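# Stand the drink can upright on the cork coaster

## Task

Set the drink can standing upright at the centre of the round cork coaster. The can has to be supported by that coaster, and the coaster by the table or by the second coaster, with the gripper holding up neither. Finish by releasing the can and pulling the hand away. If the result only stays in place because the robot is holding it, the goal is not met.

## Robot and tools

ROBOT. A single six-joint arm ends in a two-finger parallel gripper. Joint limits in rad, base to hand: waist -6.283 to 6.283, shoulder -2.059 to 2.094, elbow -3.927 to 0.192, forearm roll -6.283 to 6.283, wrist pitch -1.693 to 3.142, wrist roll -6.283 to 6.283. The base may be tilted relative to the table. The elbow cannot straighten fully. Each joint's drive is capped at 3.14 rad/s.

FRAMES. All poses are in the scene frame, in metres. The origin is on the table surface under the arm's base, +z is up, and +y is to the left when facing along +x. Orientation is a quaternion written w first (qw, qx, qy, qz). In the gripper's own frame the fingers point along +z and close along y. end_effector_position is the point between the finger pads when closed, roughly 2 cm short of the fingertips. Closing pushes the tips about 10 mm further along +z. The reported hand position can be off, more so at long reach.

ROW. Every pose command is one row of 8 numbers: x, y, z, qw, qx, qy, qz, opening. The first seven form an absolute target pose in the scene frame, not an offset. opening runs from -1 (closed) to +1 (fully open, 0.084 m). A target more than 0.6 m from the last reported hand position, measured along any gripper axis, is refused and nothing is sent. On each control step the command is clipped to within 70 mm and 16 degrees of the measured pose. If position and orientation cannot both be met, position wins. To hold an orientation, repeat the same quaternion in every row.

execute_actions. Argument actions is a list holding zero or one item. An empty list sends nothing and returns the state with pictures. An action is {"rows": [...], "steps": n}: 1 to 15 rows, n from 5 to 15 (default 15), each step lasting 1/30 s. Rows are applied one per step, and the last row repeats if there are fewer rows than steps. A wait is {"steps": n} with n up to 300, counted from the previous result, so your reply time is included. The optional pictures boolean asks for camera images. The result comes 5 steps before an action finishes; those last steps then run while you compose your next reply. After that, the arm only reaches the last clipped pose, so a far target may need more calls. A "Hand target" line shows where the controller is currently driving the hand.

move. Argument target is one row as above, an absolute pose. speed is the path's top speed in m/s, 0.002 to 0.5, default 0.25. Turning is capped at twice that value in rad/s. The hand follows a straight path lasting 0.5 to 10 s and is cut off at 10 s. It rotates the shorter way round. The opening is sent when the move starts. The path ignores obstacles, and the real hand may lag behind it, stray, or overshoot the speed. The result adds a "move:" line giving the ending (done, off_target, moving, held, fault) and the distance to target. limits=paced means the pose was clipped. limits=held means some steps were blocked, after which the arm may move fast. Pictures are included.

wait. Argument seconds, 0 to 10. Nothing new is sent; the arm settles on its last clipped pose and the fingers finish moving.

zoom_image. Arguments camera (cam_head_left, cam_head_right, cam_high, cam_low, cam_wrist) and region [x0, y0, x1, y1] in that camera's pixels, origin at the top-left, at most 504 by 504. It returns a closer look at the latest image.

finished_scene. Argument scene is the number of the current scene. This is final, and the result reports success. Replying without any tool call also ends things.

RESULTS. The state line gives hand position, quaternion, linear velocity (m/s) and angular velocity (rad/s). grip_measured is the actual finger opening on the command scale. "pose unreachable" means the clearance check (the base mount counts as arm) altered or blocked a command, and HELD marks the affected steps. Calibration for all five 504x504 cameras is given in OpenCV form, with K, distortion D and T_world_to_cam. Real cameras may differ by a few degrees or millimetres, and pictures list any changed cameras.

GRIPPING. To hold something, keep commanding an opening well below grip_measured; a bigger gap means a harder squeeze, up to about 24 N per pad. Sending back grip_measured itself gives a light hold that may let wide objects slip. Closing fast can squeeze too hard.

CAUTIONS. Contact at speed hits hard, and aiming far beyond the contact point presses hard. Reaching a joint load limit (waist and shoulder 45.5, elbow and forearm roll 27.3, wrist pitch and wrist roll 18.2 N m, including held weight) causes a torque fault. The arm then backs off, freezes for 10 s and drops the rest of the call. Holding a load heats the motors: MOTOR HOT appears at 65 °C, and at 80 °C an OVER-TEMPERATURE FAULT brakes the arm. Random tugs on held parts or pushes on loose objects can happen. Never drop, slam or knock anything, and never let anything fall off the table.

Each tool is called after ">>>" as name(argument=value, ...), one argument or row to a line, values as JSON.

## Session

>>> execute_actions(
  actions=[],
)

Scene clock: 0.00 s of 3830.00 s.
end_effector_position=(+0.5914, -0.1739, +0.3050) grip_measured=+1.00 end_effector_quat_wxyz=(-0.125, +0.540, +0.746, -0.370) end_effector_velocity=(+0.000, -0.000, +0.000) end_effector_angular_velocity=(+0.000, -0.002, -0.001)
Joint positions: [ 0.242  0.933 -2.39  -0.727  2.029 -1.756  0.084]
Joint velocities: [-0.    -0.    -0.001  0.    -0.001  0.    -0.   ]
Motor temperatures (°C, as the motors report them): [33 38 32 32 38 39]
Hand target: +0.591, -0.174, +0.305; -0.125, +0.540, +0.746, -0.370

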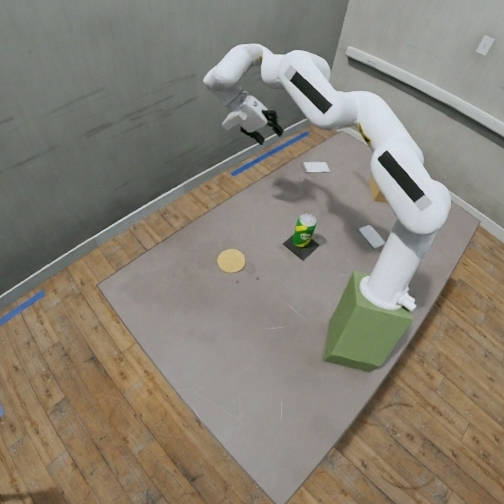

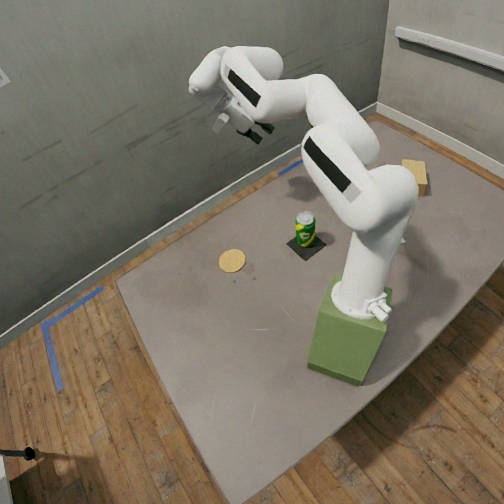

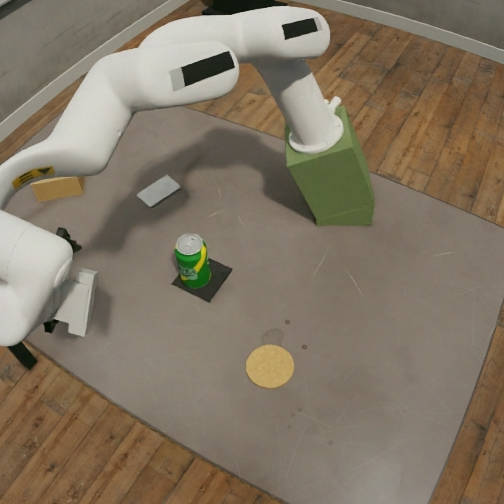

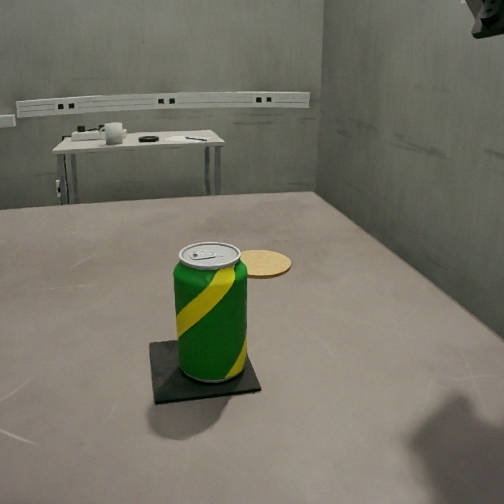

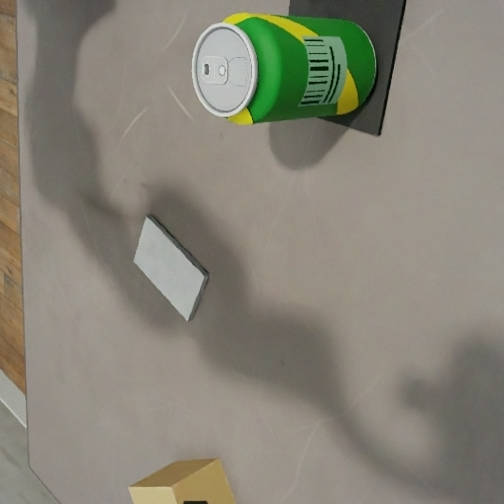

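>>> move(
  target=[0.342,-0.15,0.27,0,0.7071,0.7071,0,1],
  speed=0.35,
)

Scene clock: 2.07 s of 3830.00 s.
end_effector_position=(+0.3431, -0.1505, +0.2702) grip_measured=+1.00 end_effector_quat_wxyz=(+0.000, +0.707, +0.707, -0.001) end_effector_velocity=(-0.002, +0.001, -0.001) end_effector_angular_velocity=(+0.004, -0.002, +0.001)
Joint positions: [-0.073 -0.569 -0.311 -0.48   0.663 -1.438  0.084]
Joint velocities: [-0.004 -0.007  0.009  0.006 -0.006 -0.008  0.   ]
Motor temperatures (°C, as the motors report them): [33 39 33 32 38 39]
Hand target: +0.343, -0.151, +0.270; +0.000, +0.708, +0.707, -0.001
Off the commanded pose: 0.001 m, 0 deg.
Kept back: nothing.
move: done
camera_calibration (this result's frames):
cam_wrist: T_world_to_cam=[[0.99992, -0.0116607, 0.00500116, -0.312773], [-0.0115906, -0.999837, -0.0138149, -0.0740762], [0.00516144, 0.0137559, -0.999892, 0.401236], [0, 0, 0, 1]] pos_world=[0.309818, -0.0832307, 0.401733]

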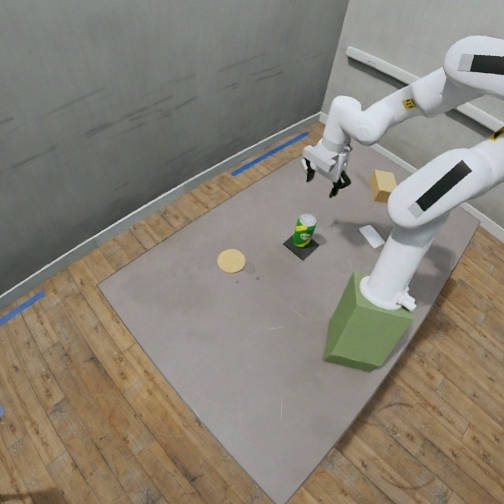

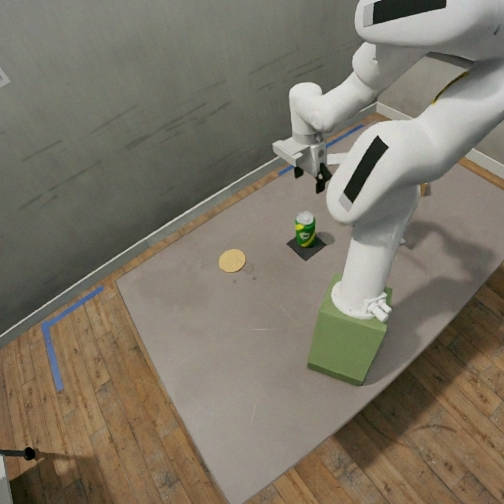

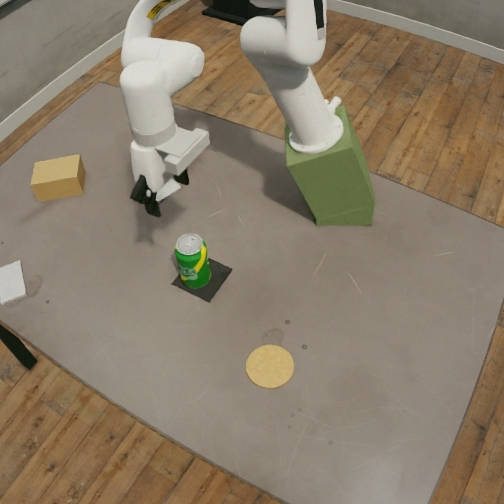

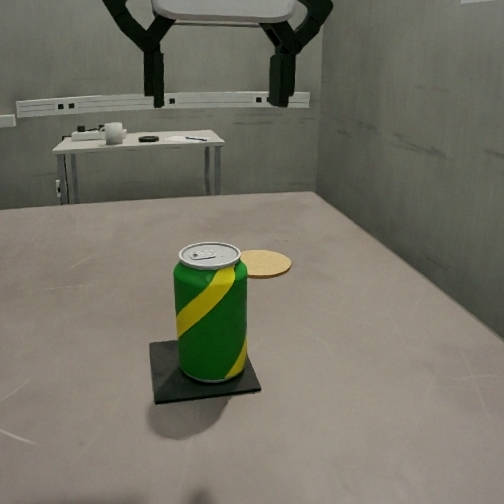

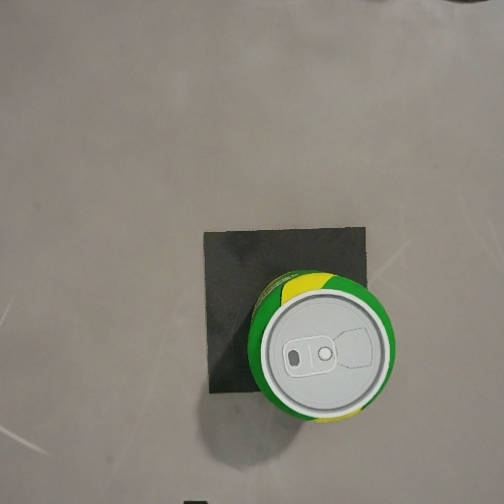

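>>> move(
  target=[0.3436,-0.124,0.16,0,0.7071,0.7071,0,1],
)

Scene clock: 3.37 s of 3830.00 s.
end_effector_position=(+0.3441, -0.1240, +0.1599) grip_measured=+1.00 end_effector_quat_wxyz=(-0.000, +0.707, +0.707, +0.000) end_effector_velocity=(-0.001, -0.000, -0.001) end_effector_angular_velocity=(-0.008, -0.001, -0.005)
Joint positions: [-0.216 -0.075 -0.38  -1.047  0.283 -0.939  0.084]
Joint velocities: [-0.002  0.005 -0.001 -0.038  0.001  0.04   0.   ]
Motor temperatures (°C, as the motors report them): [33 39 33 32 38 39]
Hand target: +0.344, -0.124, +0.160; -0.000, +0.707, +0.707, -0.000
Off the commanded pose: 0.000 m, 0 deg.
Kept back: nothing.
move: done
camera_calibration (this result's frames):
cam_wrist: T_world_to_cam=[[0.999932, -0.0106265, 0.00480195, -0.312786], [-0.0105473, -0.999813, -0.0162191, -0.049053], [0.0049734, 0.0161674, -0.999857, 0.290995], [0, 0, 0, 1]] pos_world=[0.3108, -0.0570722, 0.29166]

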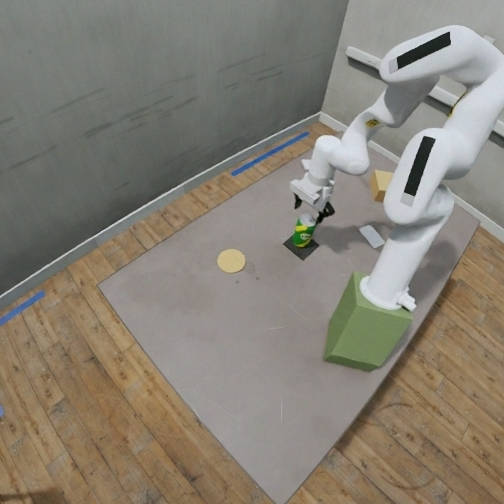

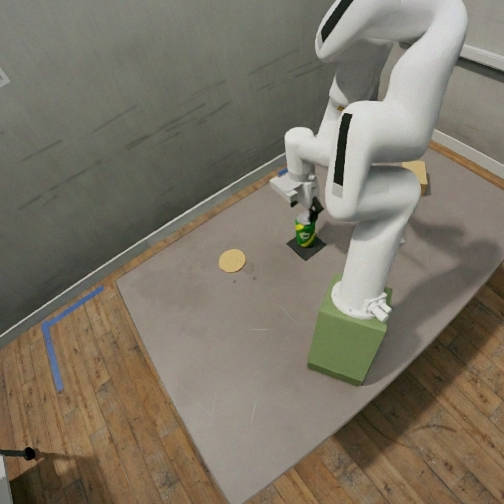

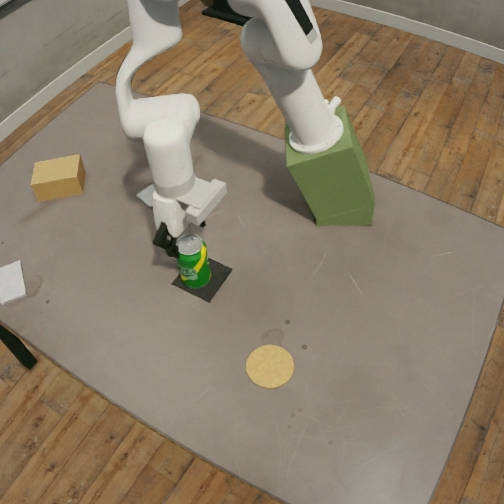

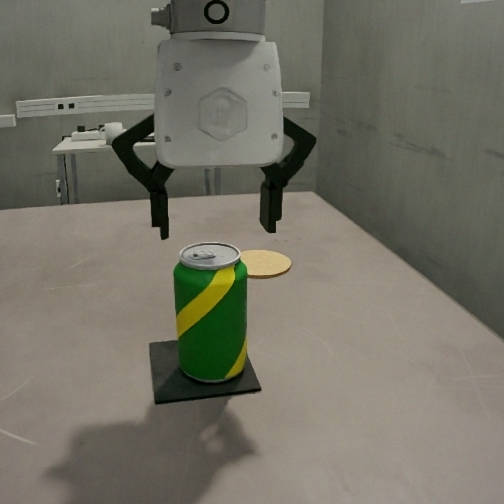

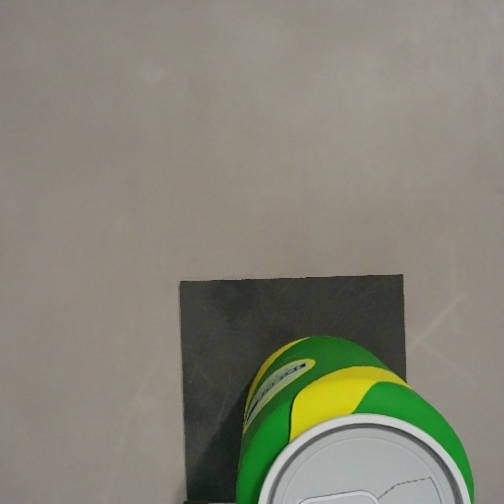

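>>> move(
  target=[0.3395,-0.125,0.096,0,0.7071,0.7071,0,1],
  speed=0.12,
)

>>> move(
  target=[0.3395,-0.125,0.096,0,0.7071,0.7071,0,0],
)

>>> move(
  target=[0.345,-0.115,0.15,0,0.7071,0.7071,0,0],
  speed=0.15,
)

>>> move(
  target=[0.47,0.04,0.15,0,0.7071,0.7071,0,0],
)

Scene clock: 4.60 s of 3830.00 s.
end_effector_position=(+0.3396, -0.1250, +0.0960) grip_measured=+1.00 end_effector_quat_wxyz=(-0.001, +0.707, +0.707, -0.000) end_effector_velocity=(-0.001, -0.000, -0.001) end_effector_angular_velocity=(-0.005, -0.005, -0.003)
Joint positions: [-0.31   0.221 -0.552 -1.574  0.215 -0.486  0.084]
Joint velocities: [-0.001  0.004 -0.003 -0.036  0.001  0.037  0.   ]
Motor temperatures (°C, as the motors report them): [33 39 33 32 38 39]
Hand target: +0.339, -0.125, +0.096; -0.001, +0.707, +0.707, -0.000
Off the commanded pose: 0.000 m, 0 deg.
Kept back: nothing.
move: done
camera_calibration (this result's frames):
cam_wrist: T_world_to_cam=[[0.999936, -0.0105472, 0.00404654, -0.307903], [-0.0104818, -0.999819, -0.0158505, -0.0511991], [0.00421299, 0.0158071, -0.999866, 0.227321], [0, 0, 0, 1]] pos_world=[0.306389, -0.0580307, 0.227725]

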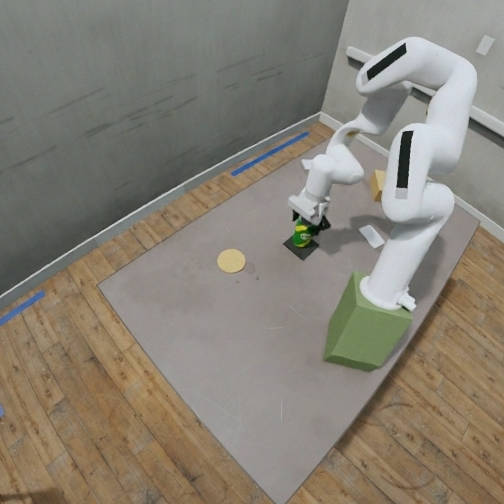

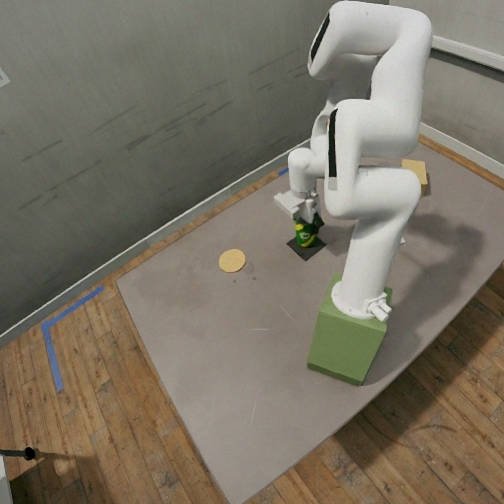

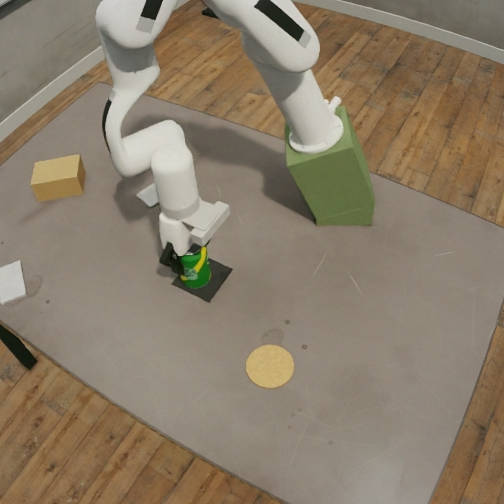

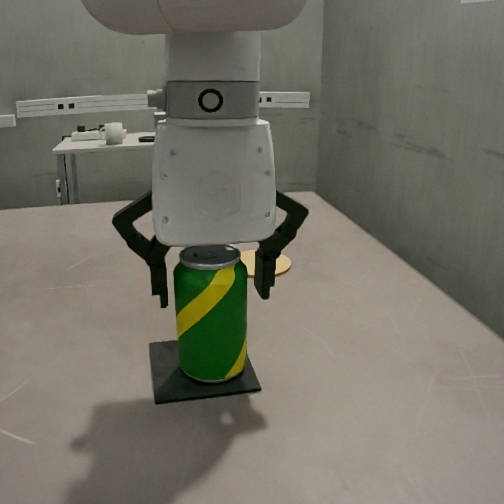

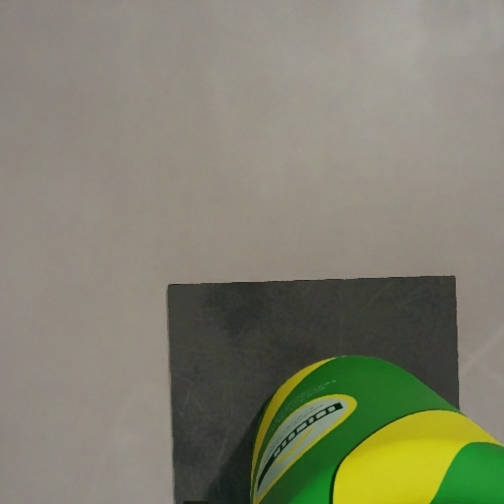

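Scene clock: 5.30 s of 3830.00 s.
end_effector_position=(+0.3394, -0.1249, +0.0960) grip_measured=+0.54 end_effector_quat_wxyz=(-0.000, +0.707, +0.707, +0.000) end_effector_velocity=(+0.000, +0.000, +0.000) end_effector_angular_velocity=(+0.000, -0.001, +0.000)
Joint positions: [-0.31   0.221 -0.551 -1.58   0.215 -0.481  0.067]
Joint velocities: [ 0.001 -0.001  0.    -0.001 -0.     0.001  0.   ]
Motor temperatures (°C, as the motors report them): [33 39 33 32 38 39]
Hand target: +0.339, -0.125, +0.096; -0.000, +0.707, +0.707, -0.000
Off the commanded pose: 0.000 m, 0 deg.
Kept back: nothing.
move: done
camera_calibration (this result's frames):
cam_wrist: T_world_to_cam=[[0.999931, -0.0105646, 0.005198, -0.307861], [-0.0104832, -0.999826, -0.0154452, -0.0511654], [0.00536026, 0.0153897, -0.999867, 0.226889], [0, 0, 0, 1]] pos_world=[0.306087, -0.0579006, 0.227669]

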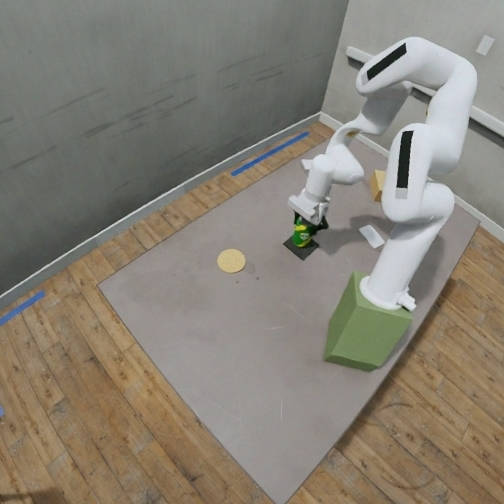

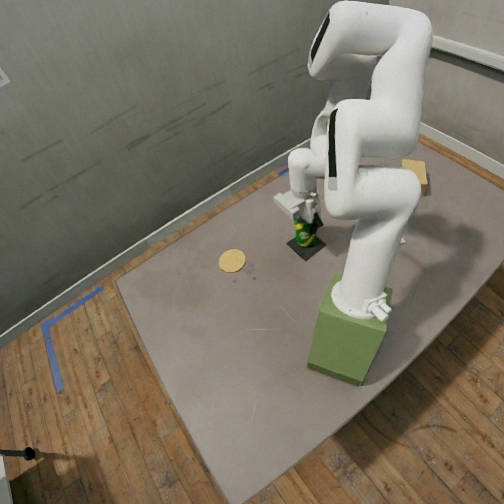

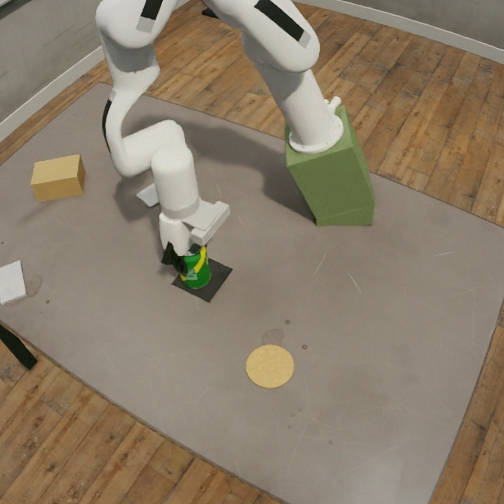

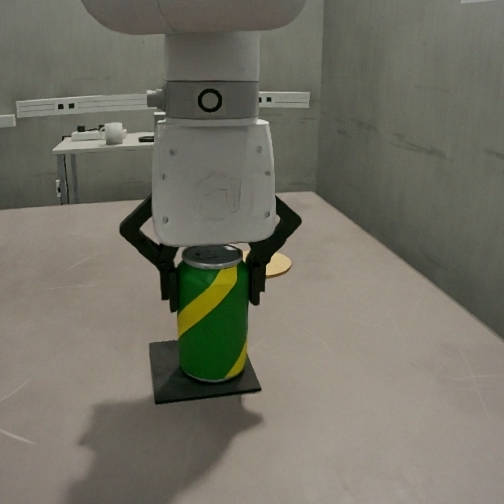

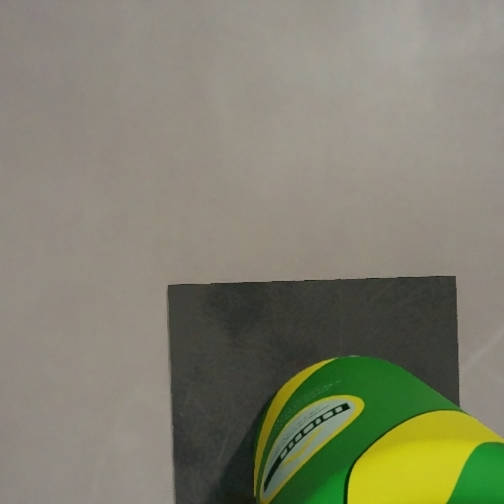

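Scene clock: 6.20 s of 3830.00 s.
end_effector_position=(+0.3449, -0.1149, +0.1499) grip_measured=+0.54 end_effector_quat_wxyz=(+0.000, +0.707, +0.707, +0.000) end_effector_velocity=(+0.002, -0.000, +0.002) end_effector_angular_velocity=(+0.002, +0.002, +0.003)
Joint positions: [-0.207 -0.018 -0.406 -1.149  0.272 -0.825  0.066]
Joint velocities: [ 0.005 -0.005 -0.001  0.031  0.004 -0.029 -0.   ]
Motor temperatures (°C, as the motors report them): [33 39 33 32 38 39]
Hand target: +0.345, -0.115, +0.150; +0.000, +0.707, +0.707, +0.000
Off the commanded pose: 0.000 m, 0 deg.
Kept back: nothing.
move: done
camera_calibration (this result's frames):
cam_wrist: T_world_to_cam=[[0.999924, -0.0106857, 0.00608969, -0.313633], [-0.010593, -0.999831, -0.0150541, -0.0402902], [0.00624952, 0.0149885, -0.999868, 0.280254], [0, 0, 0, 1]] pos_world=[0.311431, -0.0478354, 0.281521]

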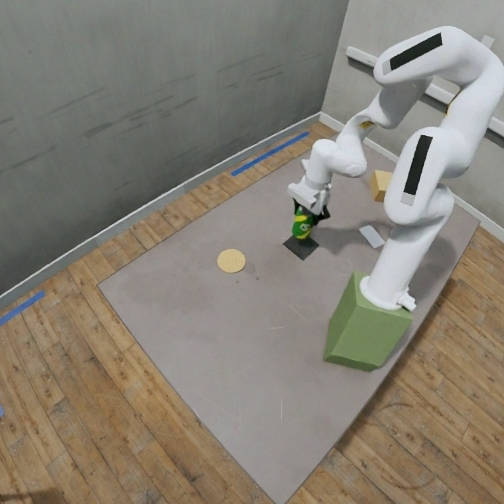

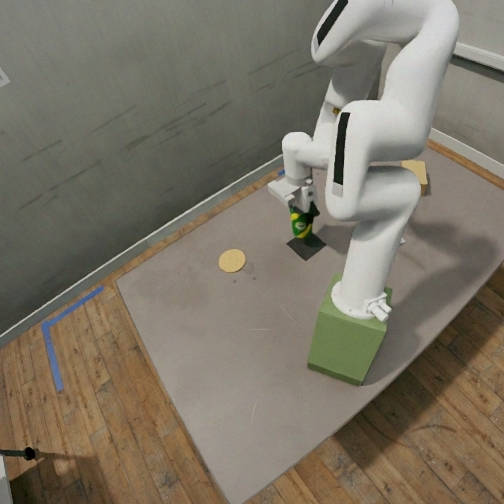

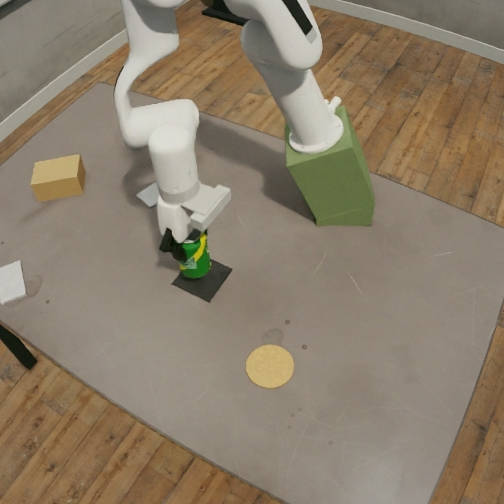

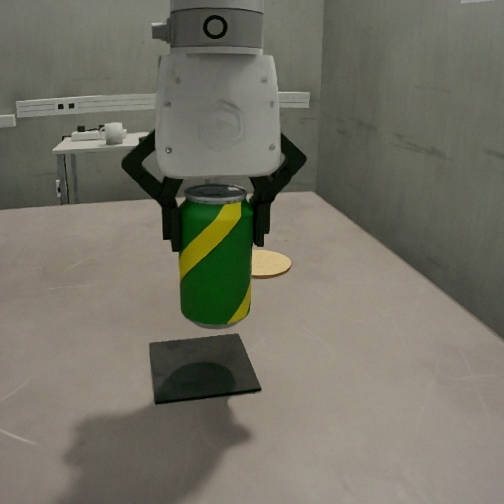

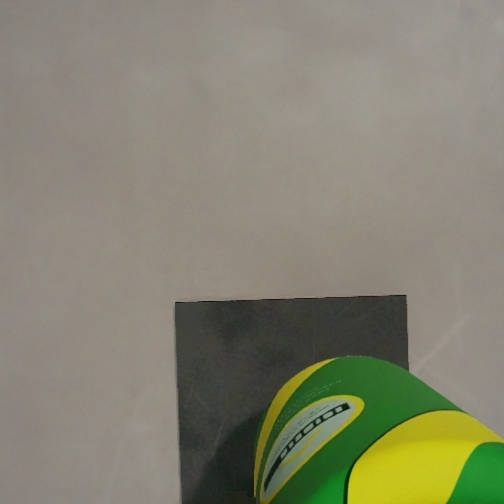

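Scene clock: 7.43 s of 3830.00 s.
end_effector_position=(+0.4695, +0.0404, +0.1504) grip_measured=+0.54 end_effector_quat_wxyz=(-0.001, +0.707, +0.707, +0.000) end_effector_velocity=(+0.004, +0.002, +0.001) end_effector_angular_velocity=(+0.002, -0.005, +0.002)
Joint positions: [ 0.285  0.366 -0.863 -0.844  0.493 -0.676  0.066]
Joint velocities: [ 0.005  0.003 -0.009  0.004  0.001 -0.004  0.   ]
Motor temperatures (°C, as the motors report them): [33 39 33 32 38 39]
Hand target: +0.470, +0.041, +0.151; -0.001, +0.707, +0.707, +0.001
Off the commanded pose: 0.001 m, 0 deg.
Kept back: nothing.
move: done
camera_calibration (this result's frames):
cam_wrist: T_world_to_cam=[[0.999924, -0.0115423, 0.00428643, -0.436261], [-0.0114662, -0.999783, -0.0173664, 0.117092], [0.00448595, 0.0173159, -0.99984, 0.278353], [0, 0, 0, 1]] pos_world=[0.436322, 0.107212, 0.282212]

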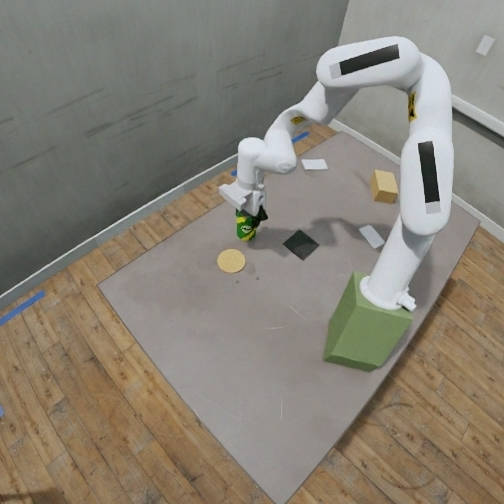

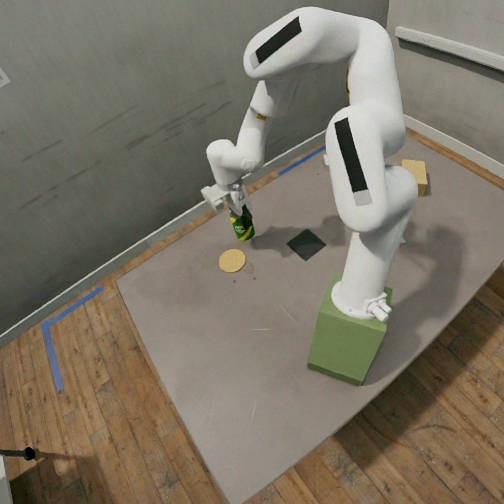

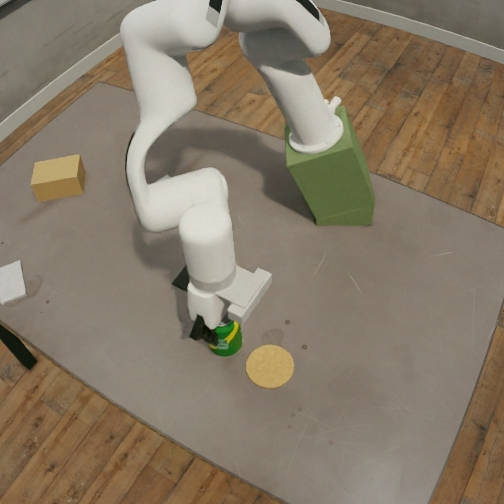

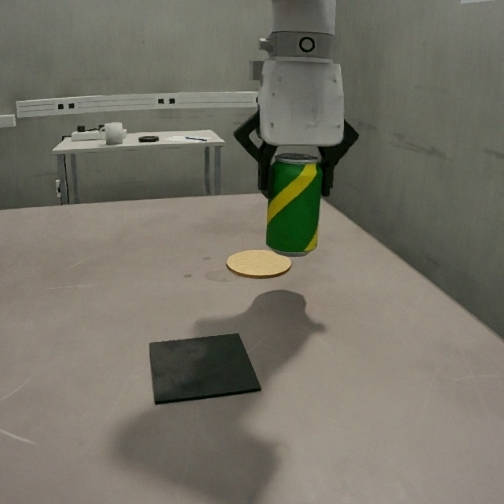

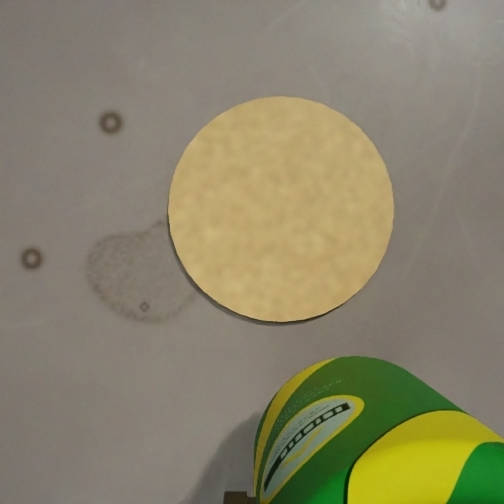

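>>> move(
  target=[0.449,0.128,0.112,0,0.7071,0.7071,0,0],
  speed=0.15,
)

Scene clock: 8.77 s of 3830.00 s.
end_effector_position=(+0.4493, +0.1281, +0.1122) grip_measured=+0.54 end_effector_quat_wxyz=(-0.000, +0.707, +0.707, +0.000) end_effector_velocity=(-0.003, +0.001, -0.002) end_effector_angular_velocity=(-0.001, +0.005, +0.003)
Joint positions: [ 0.431  0.582 -0.972 -0.948  0.476 -0.41   0.066]
Joint velocities: [ 0.002  0.003  0.004 -0.001 -0.     0.002 -0.   ]
Motor temperatures (°C, as the motors report them): [33 39 34 32 39 39]
Hand target: +0.449, +0.128, +0.112; -0.001, +0.707, +0.707, +0.000
Off the commanded pose: 0.000 m, 0 deg.
Kept back: nothing.
move: done
camera_calibration (this result's frames):
cam_wrist: T_world_to_cam=[[0.999922, -0.0114293, 0.00498155, -0.415008], [-0.0113463, -0.999801, -0.0163879, 0.203771], [0.00516786, 0.0163301, -0.999853, 0.238569], [0, 0, 0, 1]] pos_world=[0.416055, 0.195092, 0.24394]

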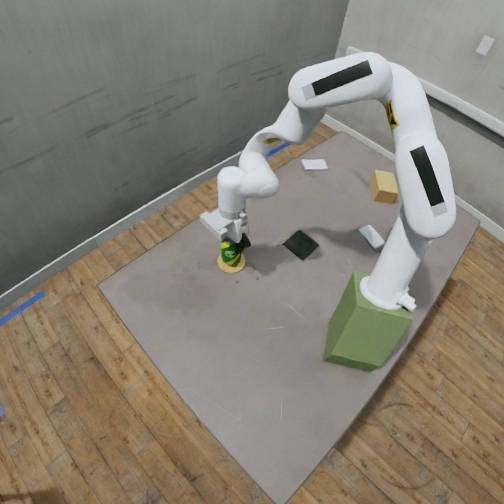

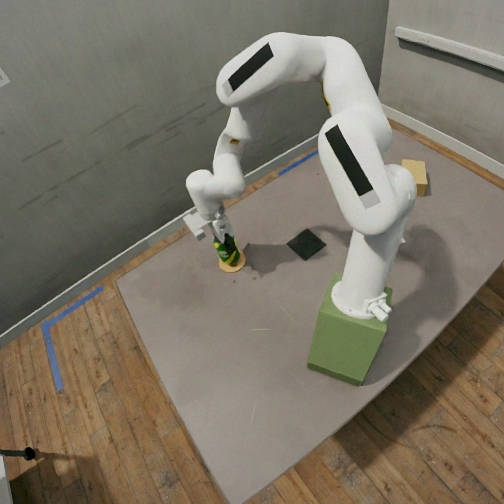

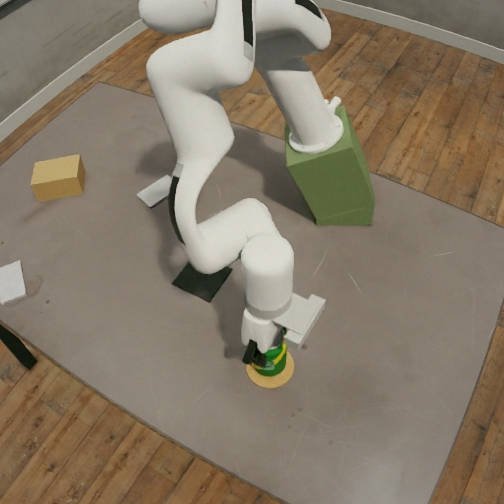

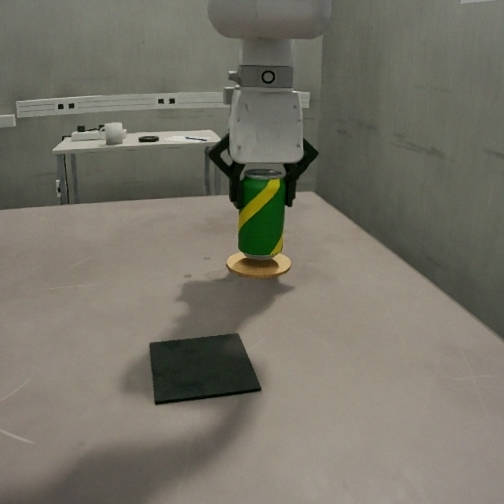

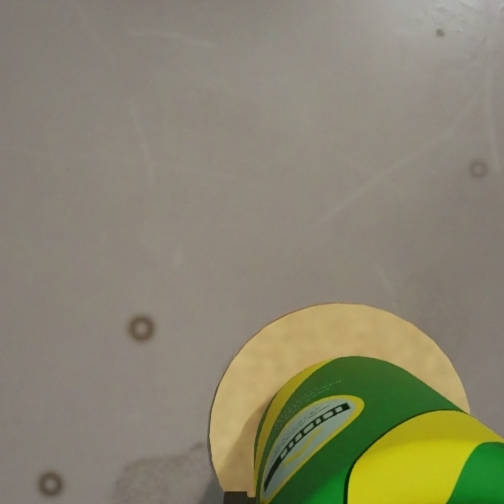

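>>> move(
  target=[0.4475,0.129,0.100,0,0.7071,0.7071,0,0],
  speed=0.03,
)

>>> zoom_image(
  camera="cam_low",
  region=[200,160,330,290],
)

Scene clock: 9.73 s of 3830.00 s.
end_effector_position=(+0.4476, +0.1290, +0.1000) grip_measured=+0.54 end_effector_quat_wxyz=(-0.000, +0.707, +0.707, -0.000) end_effector_velocity=(+0.003, -0.000, +0.002) end_effector_angular_velocity=(+0.003, -0.007, -0.004)
Joint positions: [ 0.42   0.618 -0.988 -0.987  0.462 -0.379  0.066]
Joint velocities: [-0.001 -0.003 -0.002 -0.003 -0.003  0.003  0.   ]
Motor temperatures (°C, as the motors report them): [33 39 34 32 39 39]
Hand target: +0.448, +0.129, +0.100; -0.000, +0.707, +0.707, -0.000
Off the commanded pose: 0.000 m, 0 deg.
Kept back: nothing.
move: done
camera_calibration (this result's frames):
cam_wrist: T_world_to_cam=[[0.99993, -0.0106344, 0.00525963, -0.413329], [-0.0105525, -0.999826, -0.0153549, 0.203961], [0.00542201, 0.0152983, -0.999868, 0.226404], [0, 0, 0, 1]] pos_world=[0.414224, 0.196067, 0.23168]

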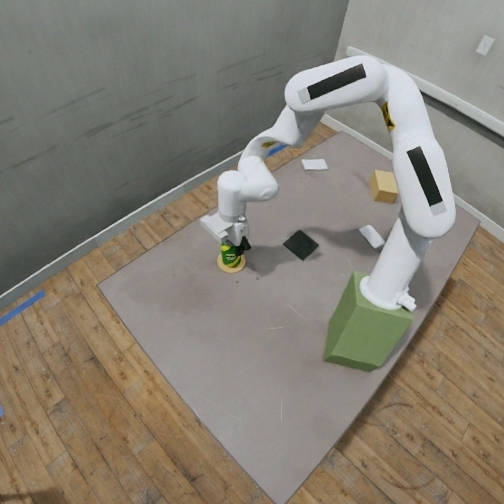

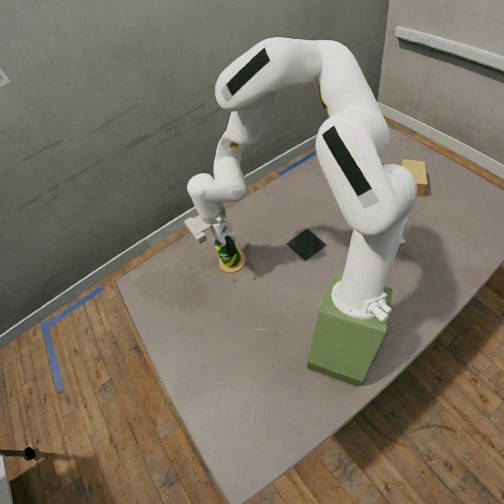

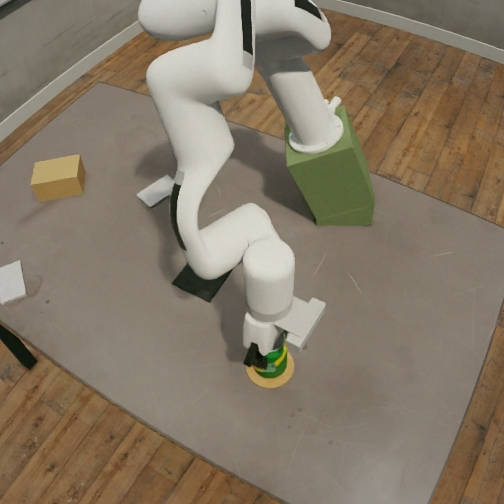

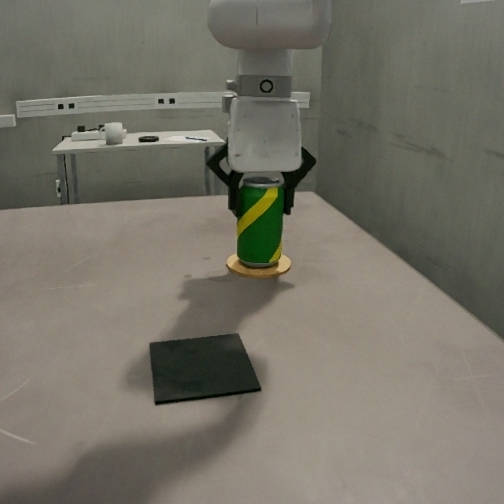

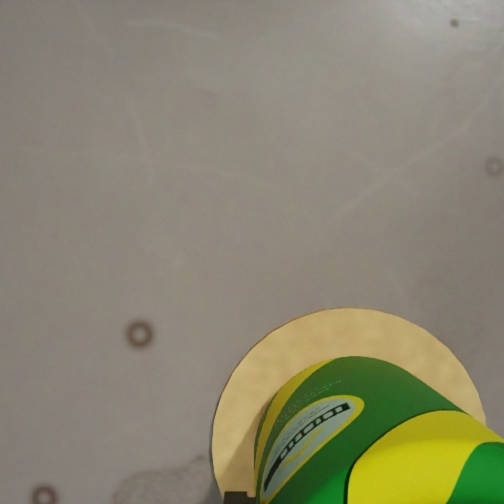

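Region (200, 160, 330, 290) of cam_low's 504x504 image, scaled by 3.877, with more detail than that image has.

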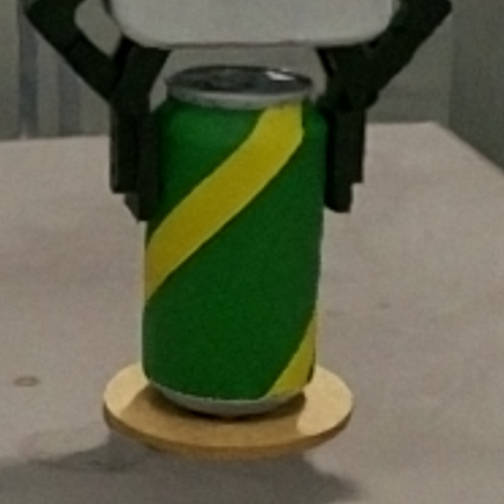

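>>> execute_actions(
  actions=[
    {"rows":[[0.4475,0.129,0.099,0,0.7071,0.7071,0,0],[0.4475,0.129,0.098,0,0.7071,0.7071,0,0],[0.4475,0.129,0.0975,0,0.7071,0.7071,0,0]],"steps":9},
  ],
)

>>> move(
  target=[0.4475,0.129,0.0975,0,0.7071,0.7071,0,1],
)

>>> move(
  target=[0.4475,0.12,0.27,0,0.7071,0.7071,0,1],
)

Scene clock: 10.00 s of 3830.00 s.
end_effector_position=(+0.4478, +0.1291, +0.0987) grip_measured=+0.54 end_effector_quat_wxyz=(+0.000, +0.707, +0.707, +0.000) end_effector_velocity=(-0.002, -0.002, -0.020) end_effector_angular_velocity=(-0.003, +0.006, -0.001)
Joint positions: [ 0.419  0.622 -0.99  -0.992  0.46  -0.376  0.066]
Joint velocities: [-0.023  0.055 -0.028 -0.048 -0.017  0.032 -0.   ]
Motor temperatures (°C, as the motors report them): [33 39 34 32 39 39]
Steps of this call (steps 1 to 4: nothing new was sent; steps 5 to 8: the first 4 steps of this action). Readings (end_effector_position):
5: (+0.4476, +0.1290, +0.1000)
6: (+0.4477, +0.1291, +0.0999)
8: the state above

Scene clock: 10.93 s of 3830.00 s.
end_effector_position=(+0.4475, +0.1290, +0.0975) grip_measured=+1.00 end_effector_quat_wxyz=(+0.000, +0.707, +0.707, -0.000) end_effector_velocity=(-0.000, +0.000, +0.000) end_effector_angular_velocity=(-0.001, +0.000, +0.001)
Joint positions: [ 0.418  0.625 -0.992 -0.995  0.459 -0.374  0.084]
Joint velocities: [ 0.001 -0.     0.     0.     0.002  0.     0.   ]
Motor temperatures (°C, as the motors report them): [33 40 34 32 39 39]
Hand target: +0.448, +0.129, +0.097; +0.000, +0.707, +0.707, -0.000
Off your previous action's commanded pose: 0.001 m, 0 deg at its last step (step 5 of this call).
Off the commanded pose: 0.000 m, 0 deg.
Kept back: nothing.
move: done
camera_calibration (this result's frames):
cam_wrist: T_world_to_cam=[[0.99993, -0.010624, 0.0052795, -0.413263], [-0.0105419, -0.999827, -0.0153299, 0.203899], [0.00544145, 0.0152732, -0.999869, 0.22385], [0, 0, 0, 1]] pos_world=[0.414165, 0.196054, 0.229128]

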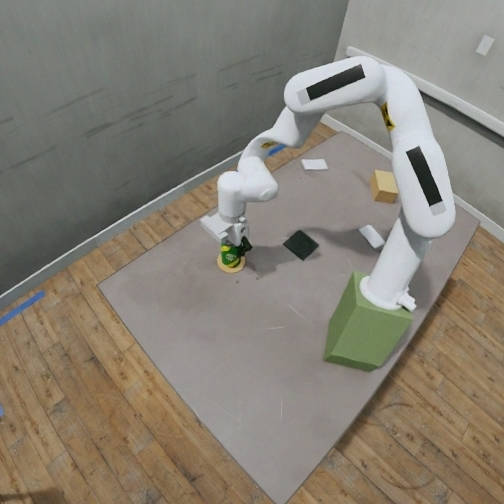

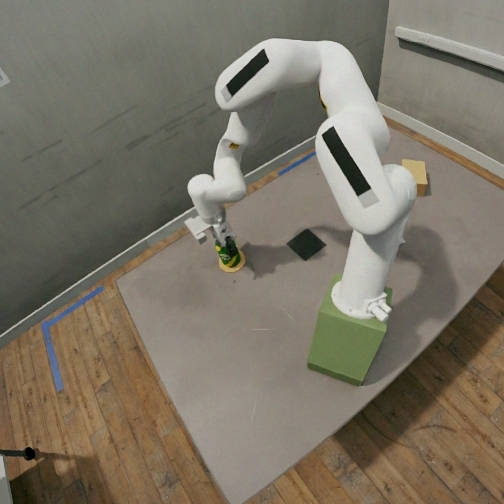

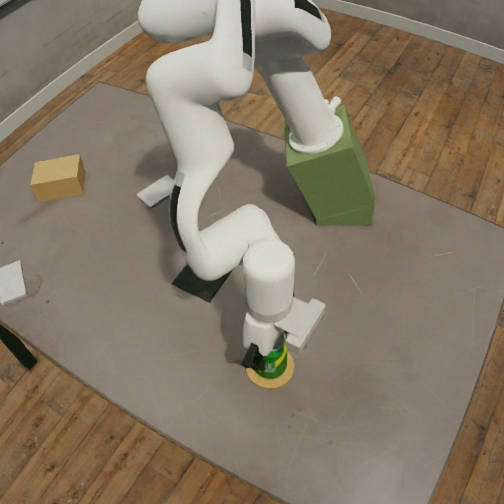

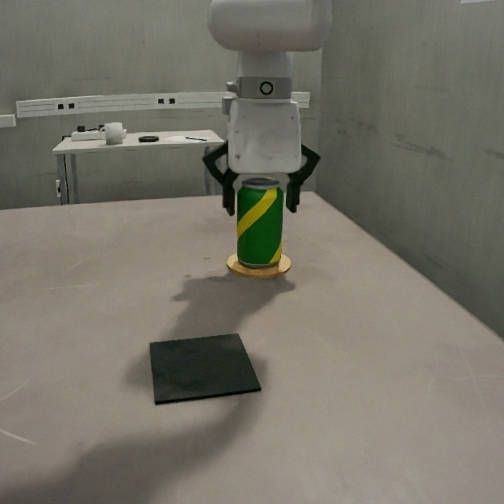

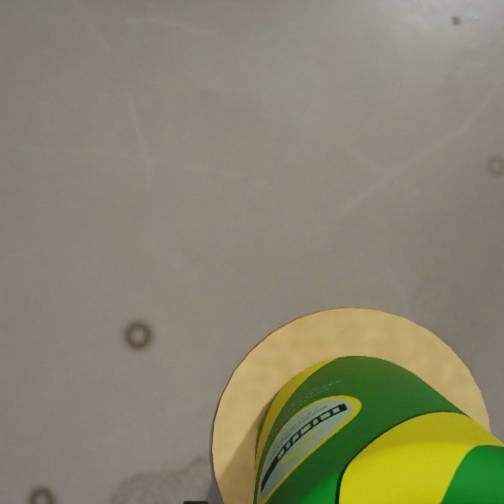

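Scene clock: 12.10 s of 3830.00 s.
end_effector_position=(+0.4464, +0.1197, +0.2694) grip_measured=+1.00 end_effector_quat_wxyz=(-0.000, +0.707, +0.707, -0.001) end_effector_velocity=(+0.004, +0.001, +0.005) end_effector_angular_velocity=(+0.005, -0.009, -0.002)
Joint positions: [ 0.606  0.152 -0.855 -0.585  0.767 -0.67   0.084]
Joint velocities: [ 0.003 -0.006 -0.006  0.002  0.001 -0.001  0.   ]
Motor temperatures (°C, as the motors report them): [33 40 34 32 39 39]
Hand target: +0.447, +0.120, +0.270; -0.000, +0.707, +0.707, +0.000
Off the commanded pose: 0.001 m, 0 deg.
Kept back: nothing.
move: done
camera_calibration (this result's frames):
cam_wrist: T_world_to_cam=[[0.999941, -0.0101011, 0.00398957, -0.412897], [-0.0100409, -0.999839, -0.0148423, 0.19691], [0.00413885, 0.0148013, -0.999882, 0.39654], [0, 0, 0, 1]] pos_world=[0.413209, 0.186838, 0.401063]

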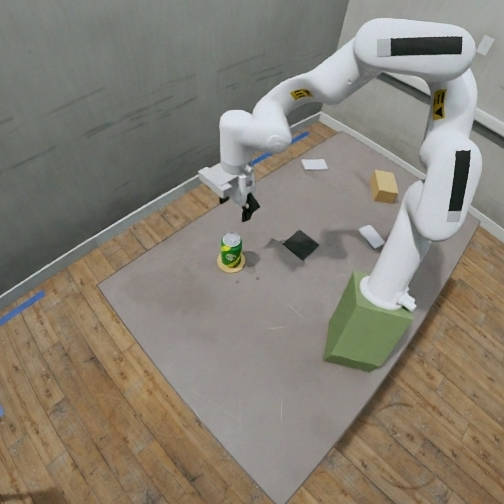

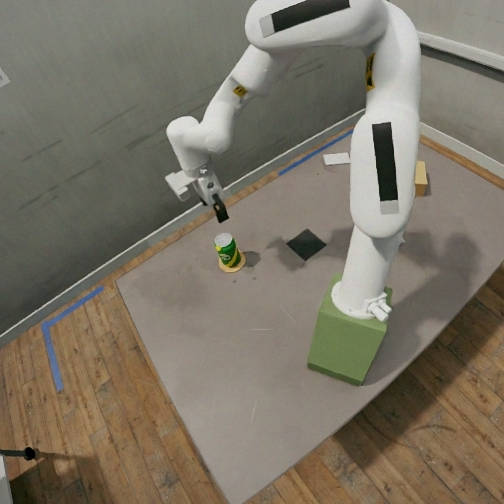

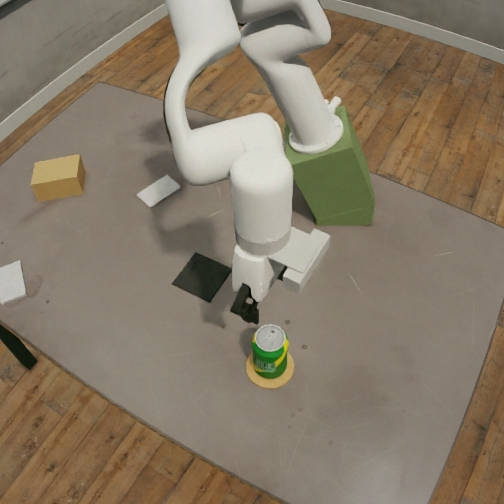

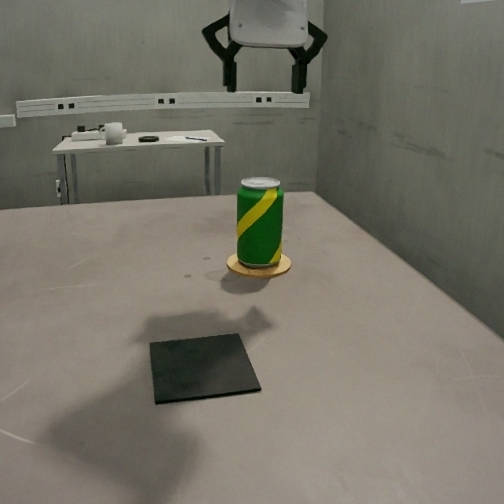

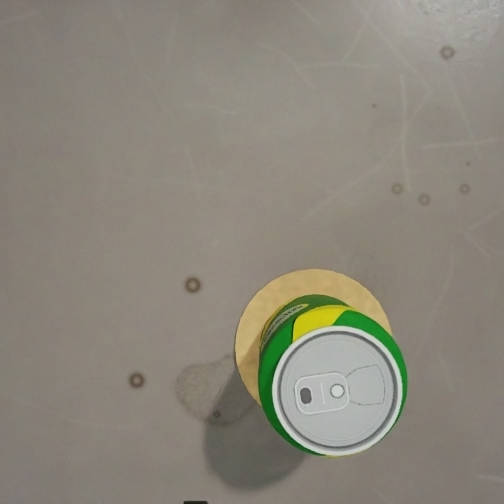

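>>> finished_scene(
  scene=1,
)

The scene is finished: the task was done.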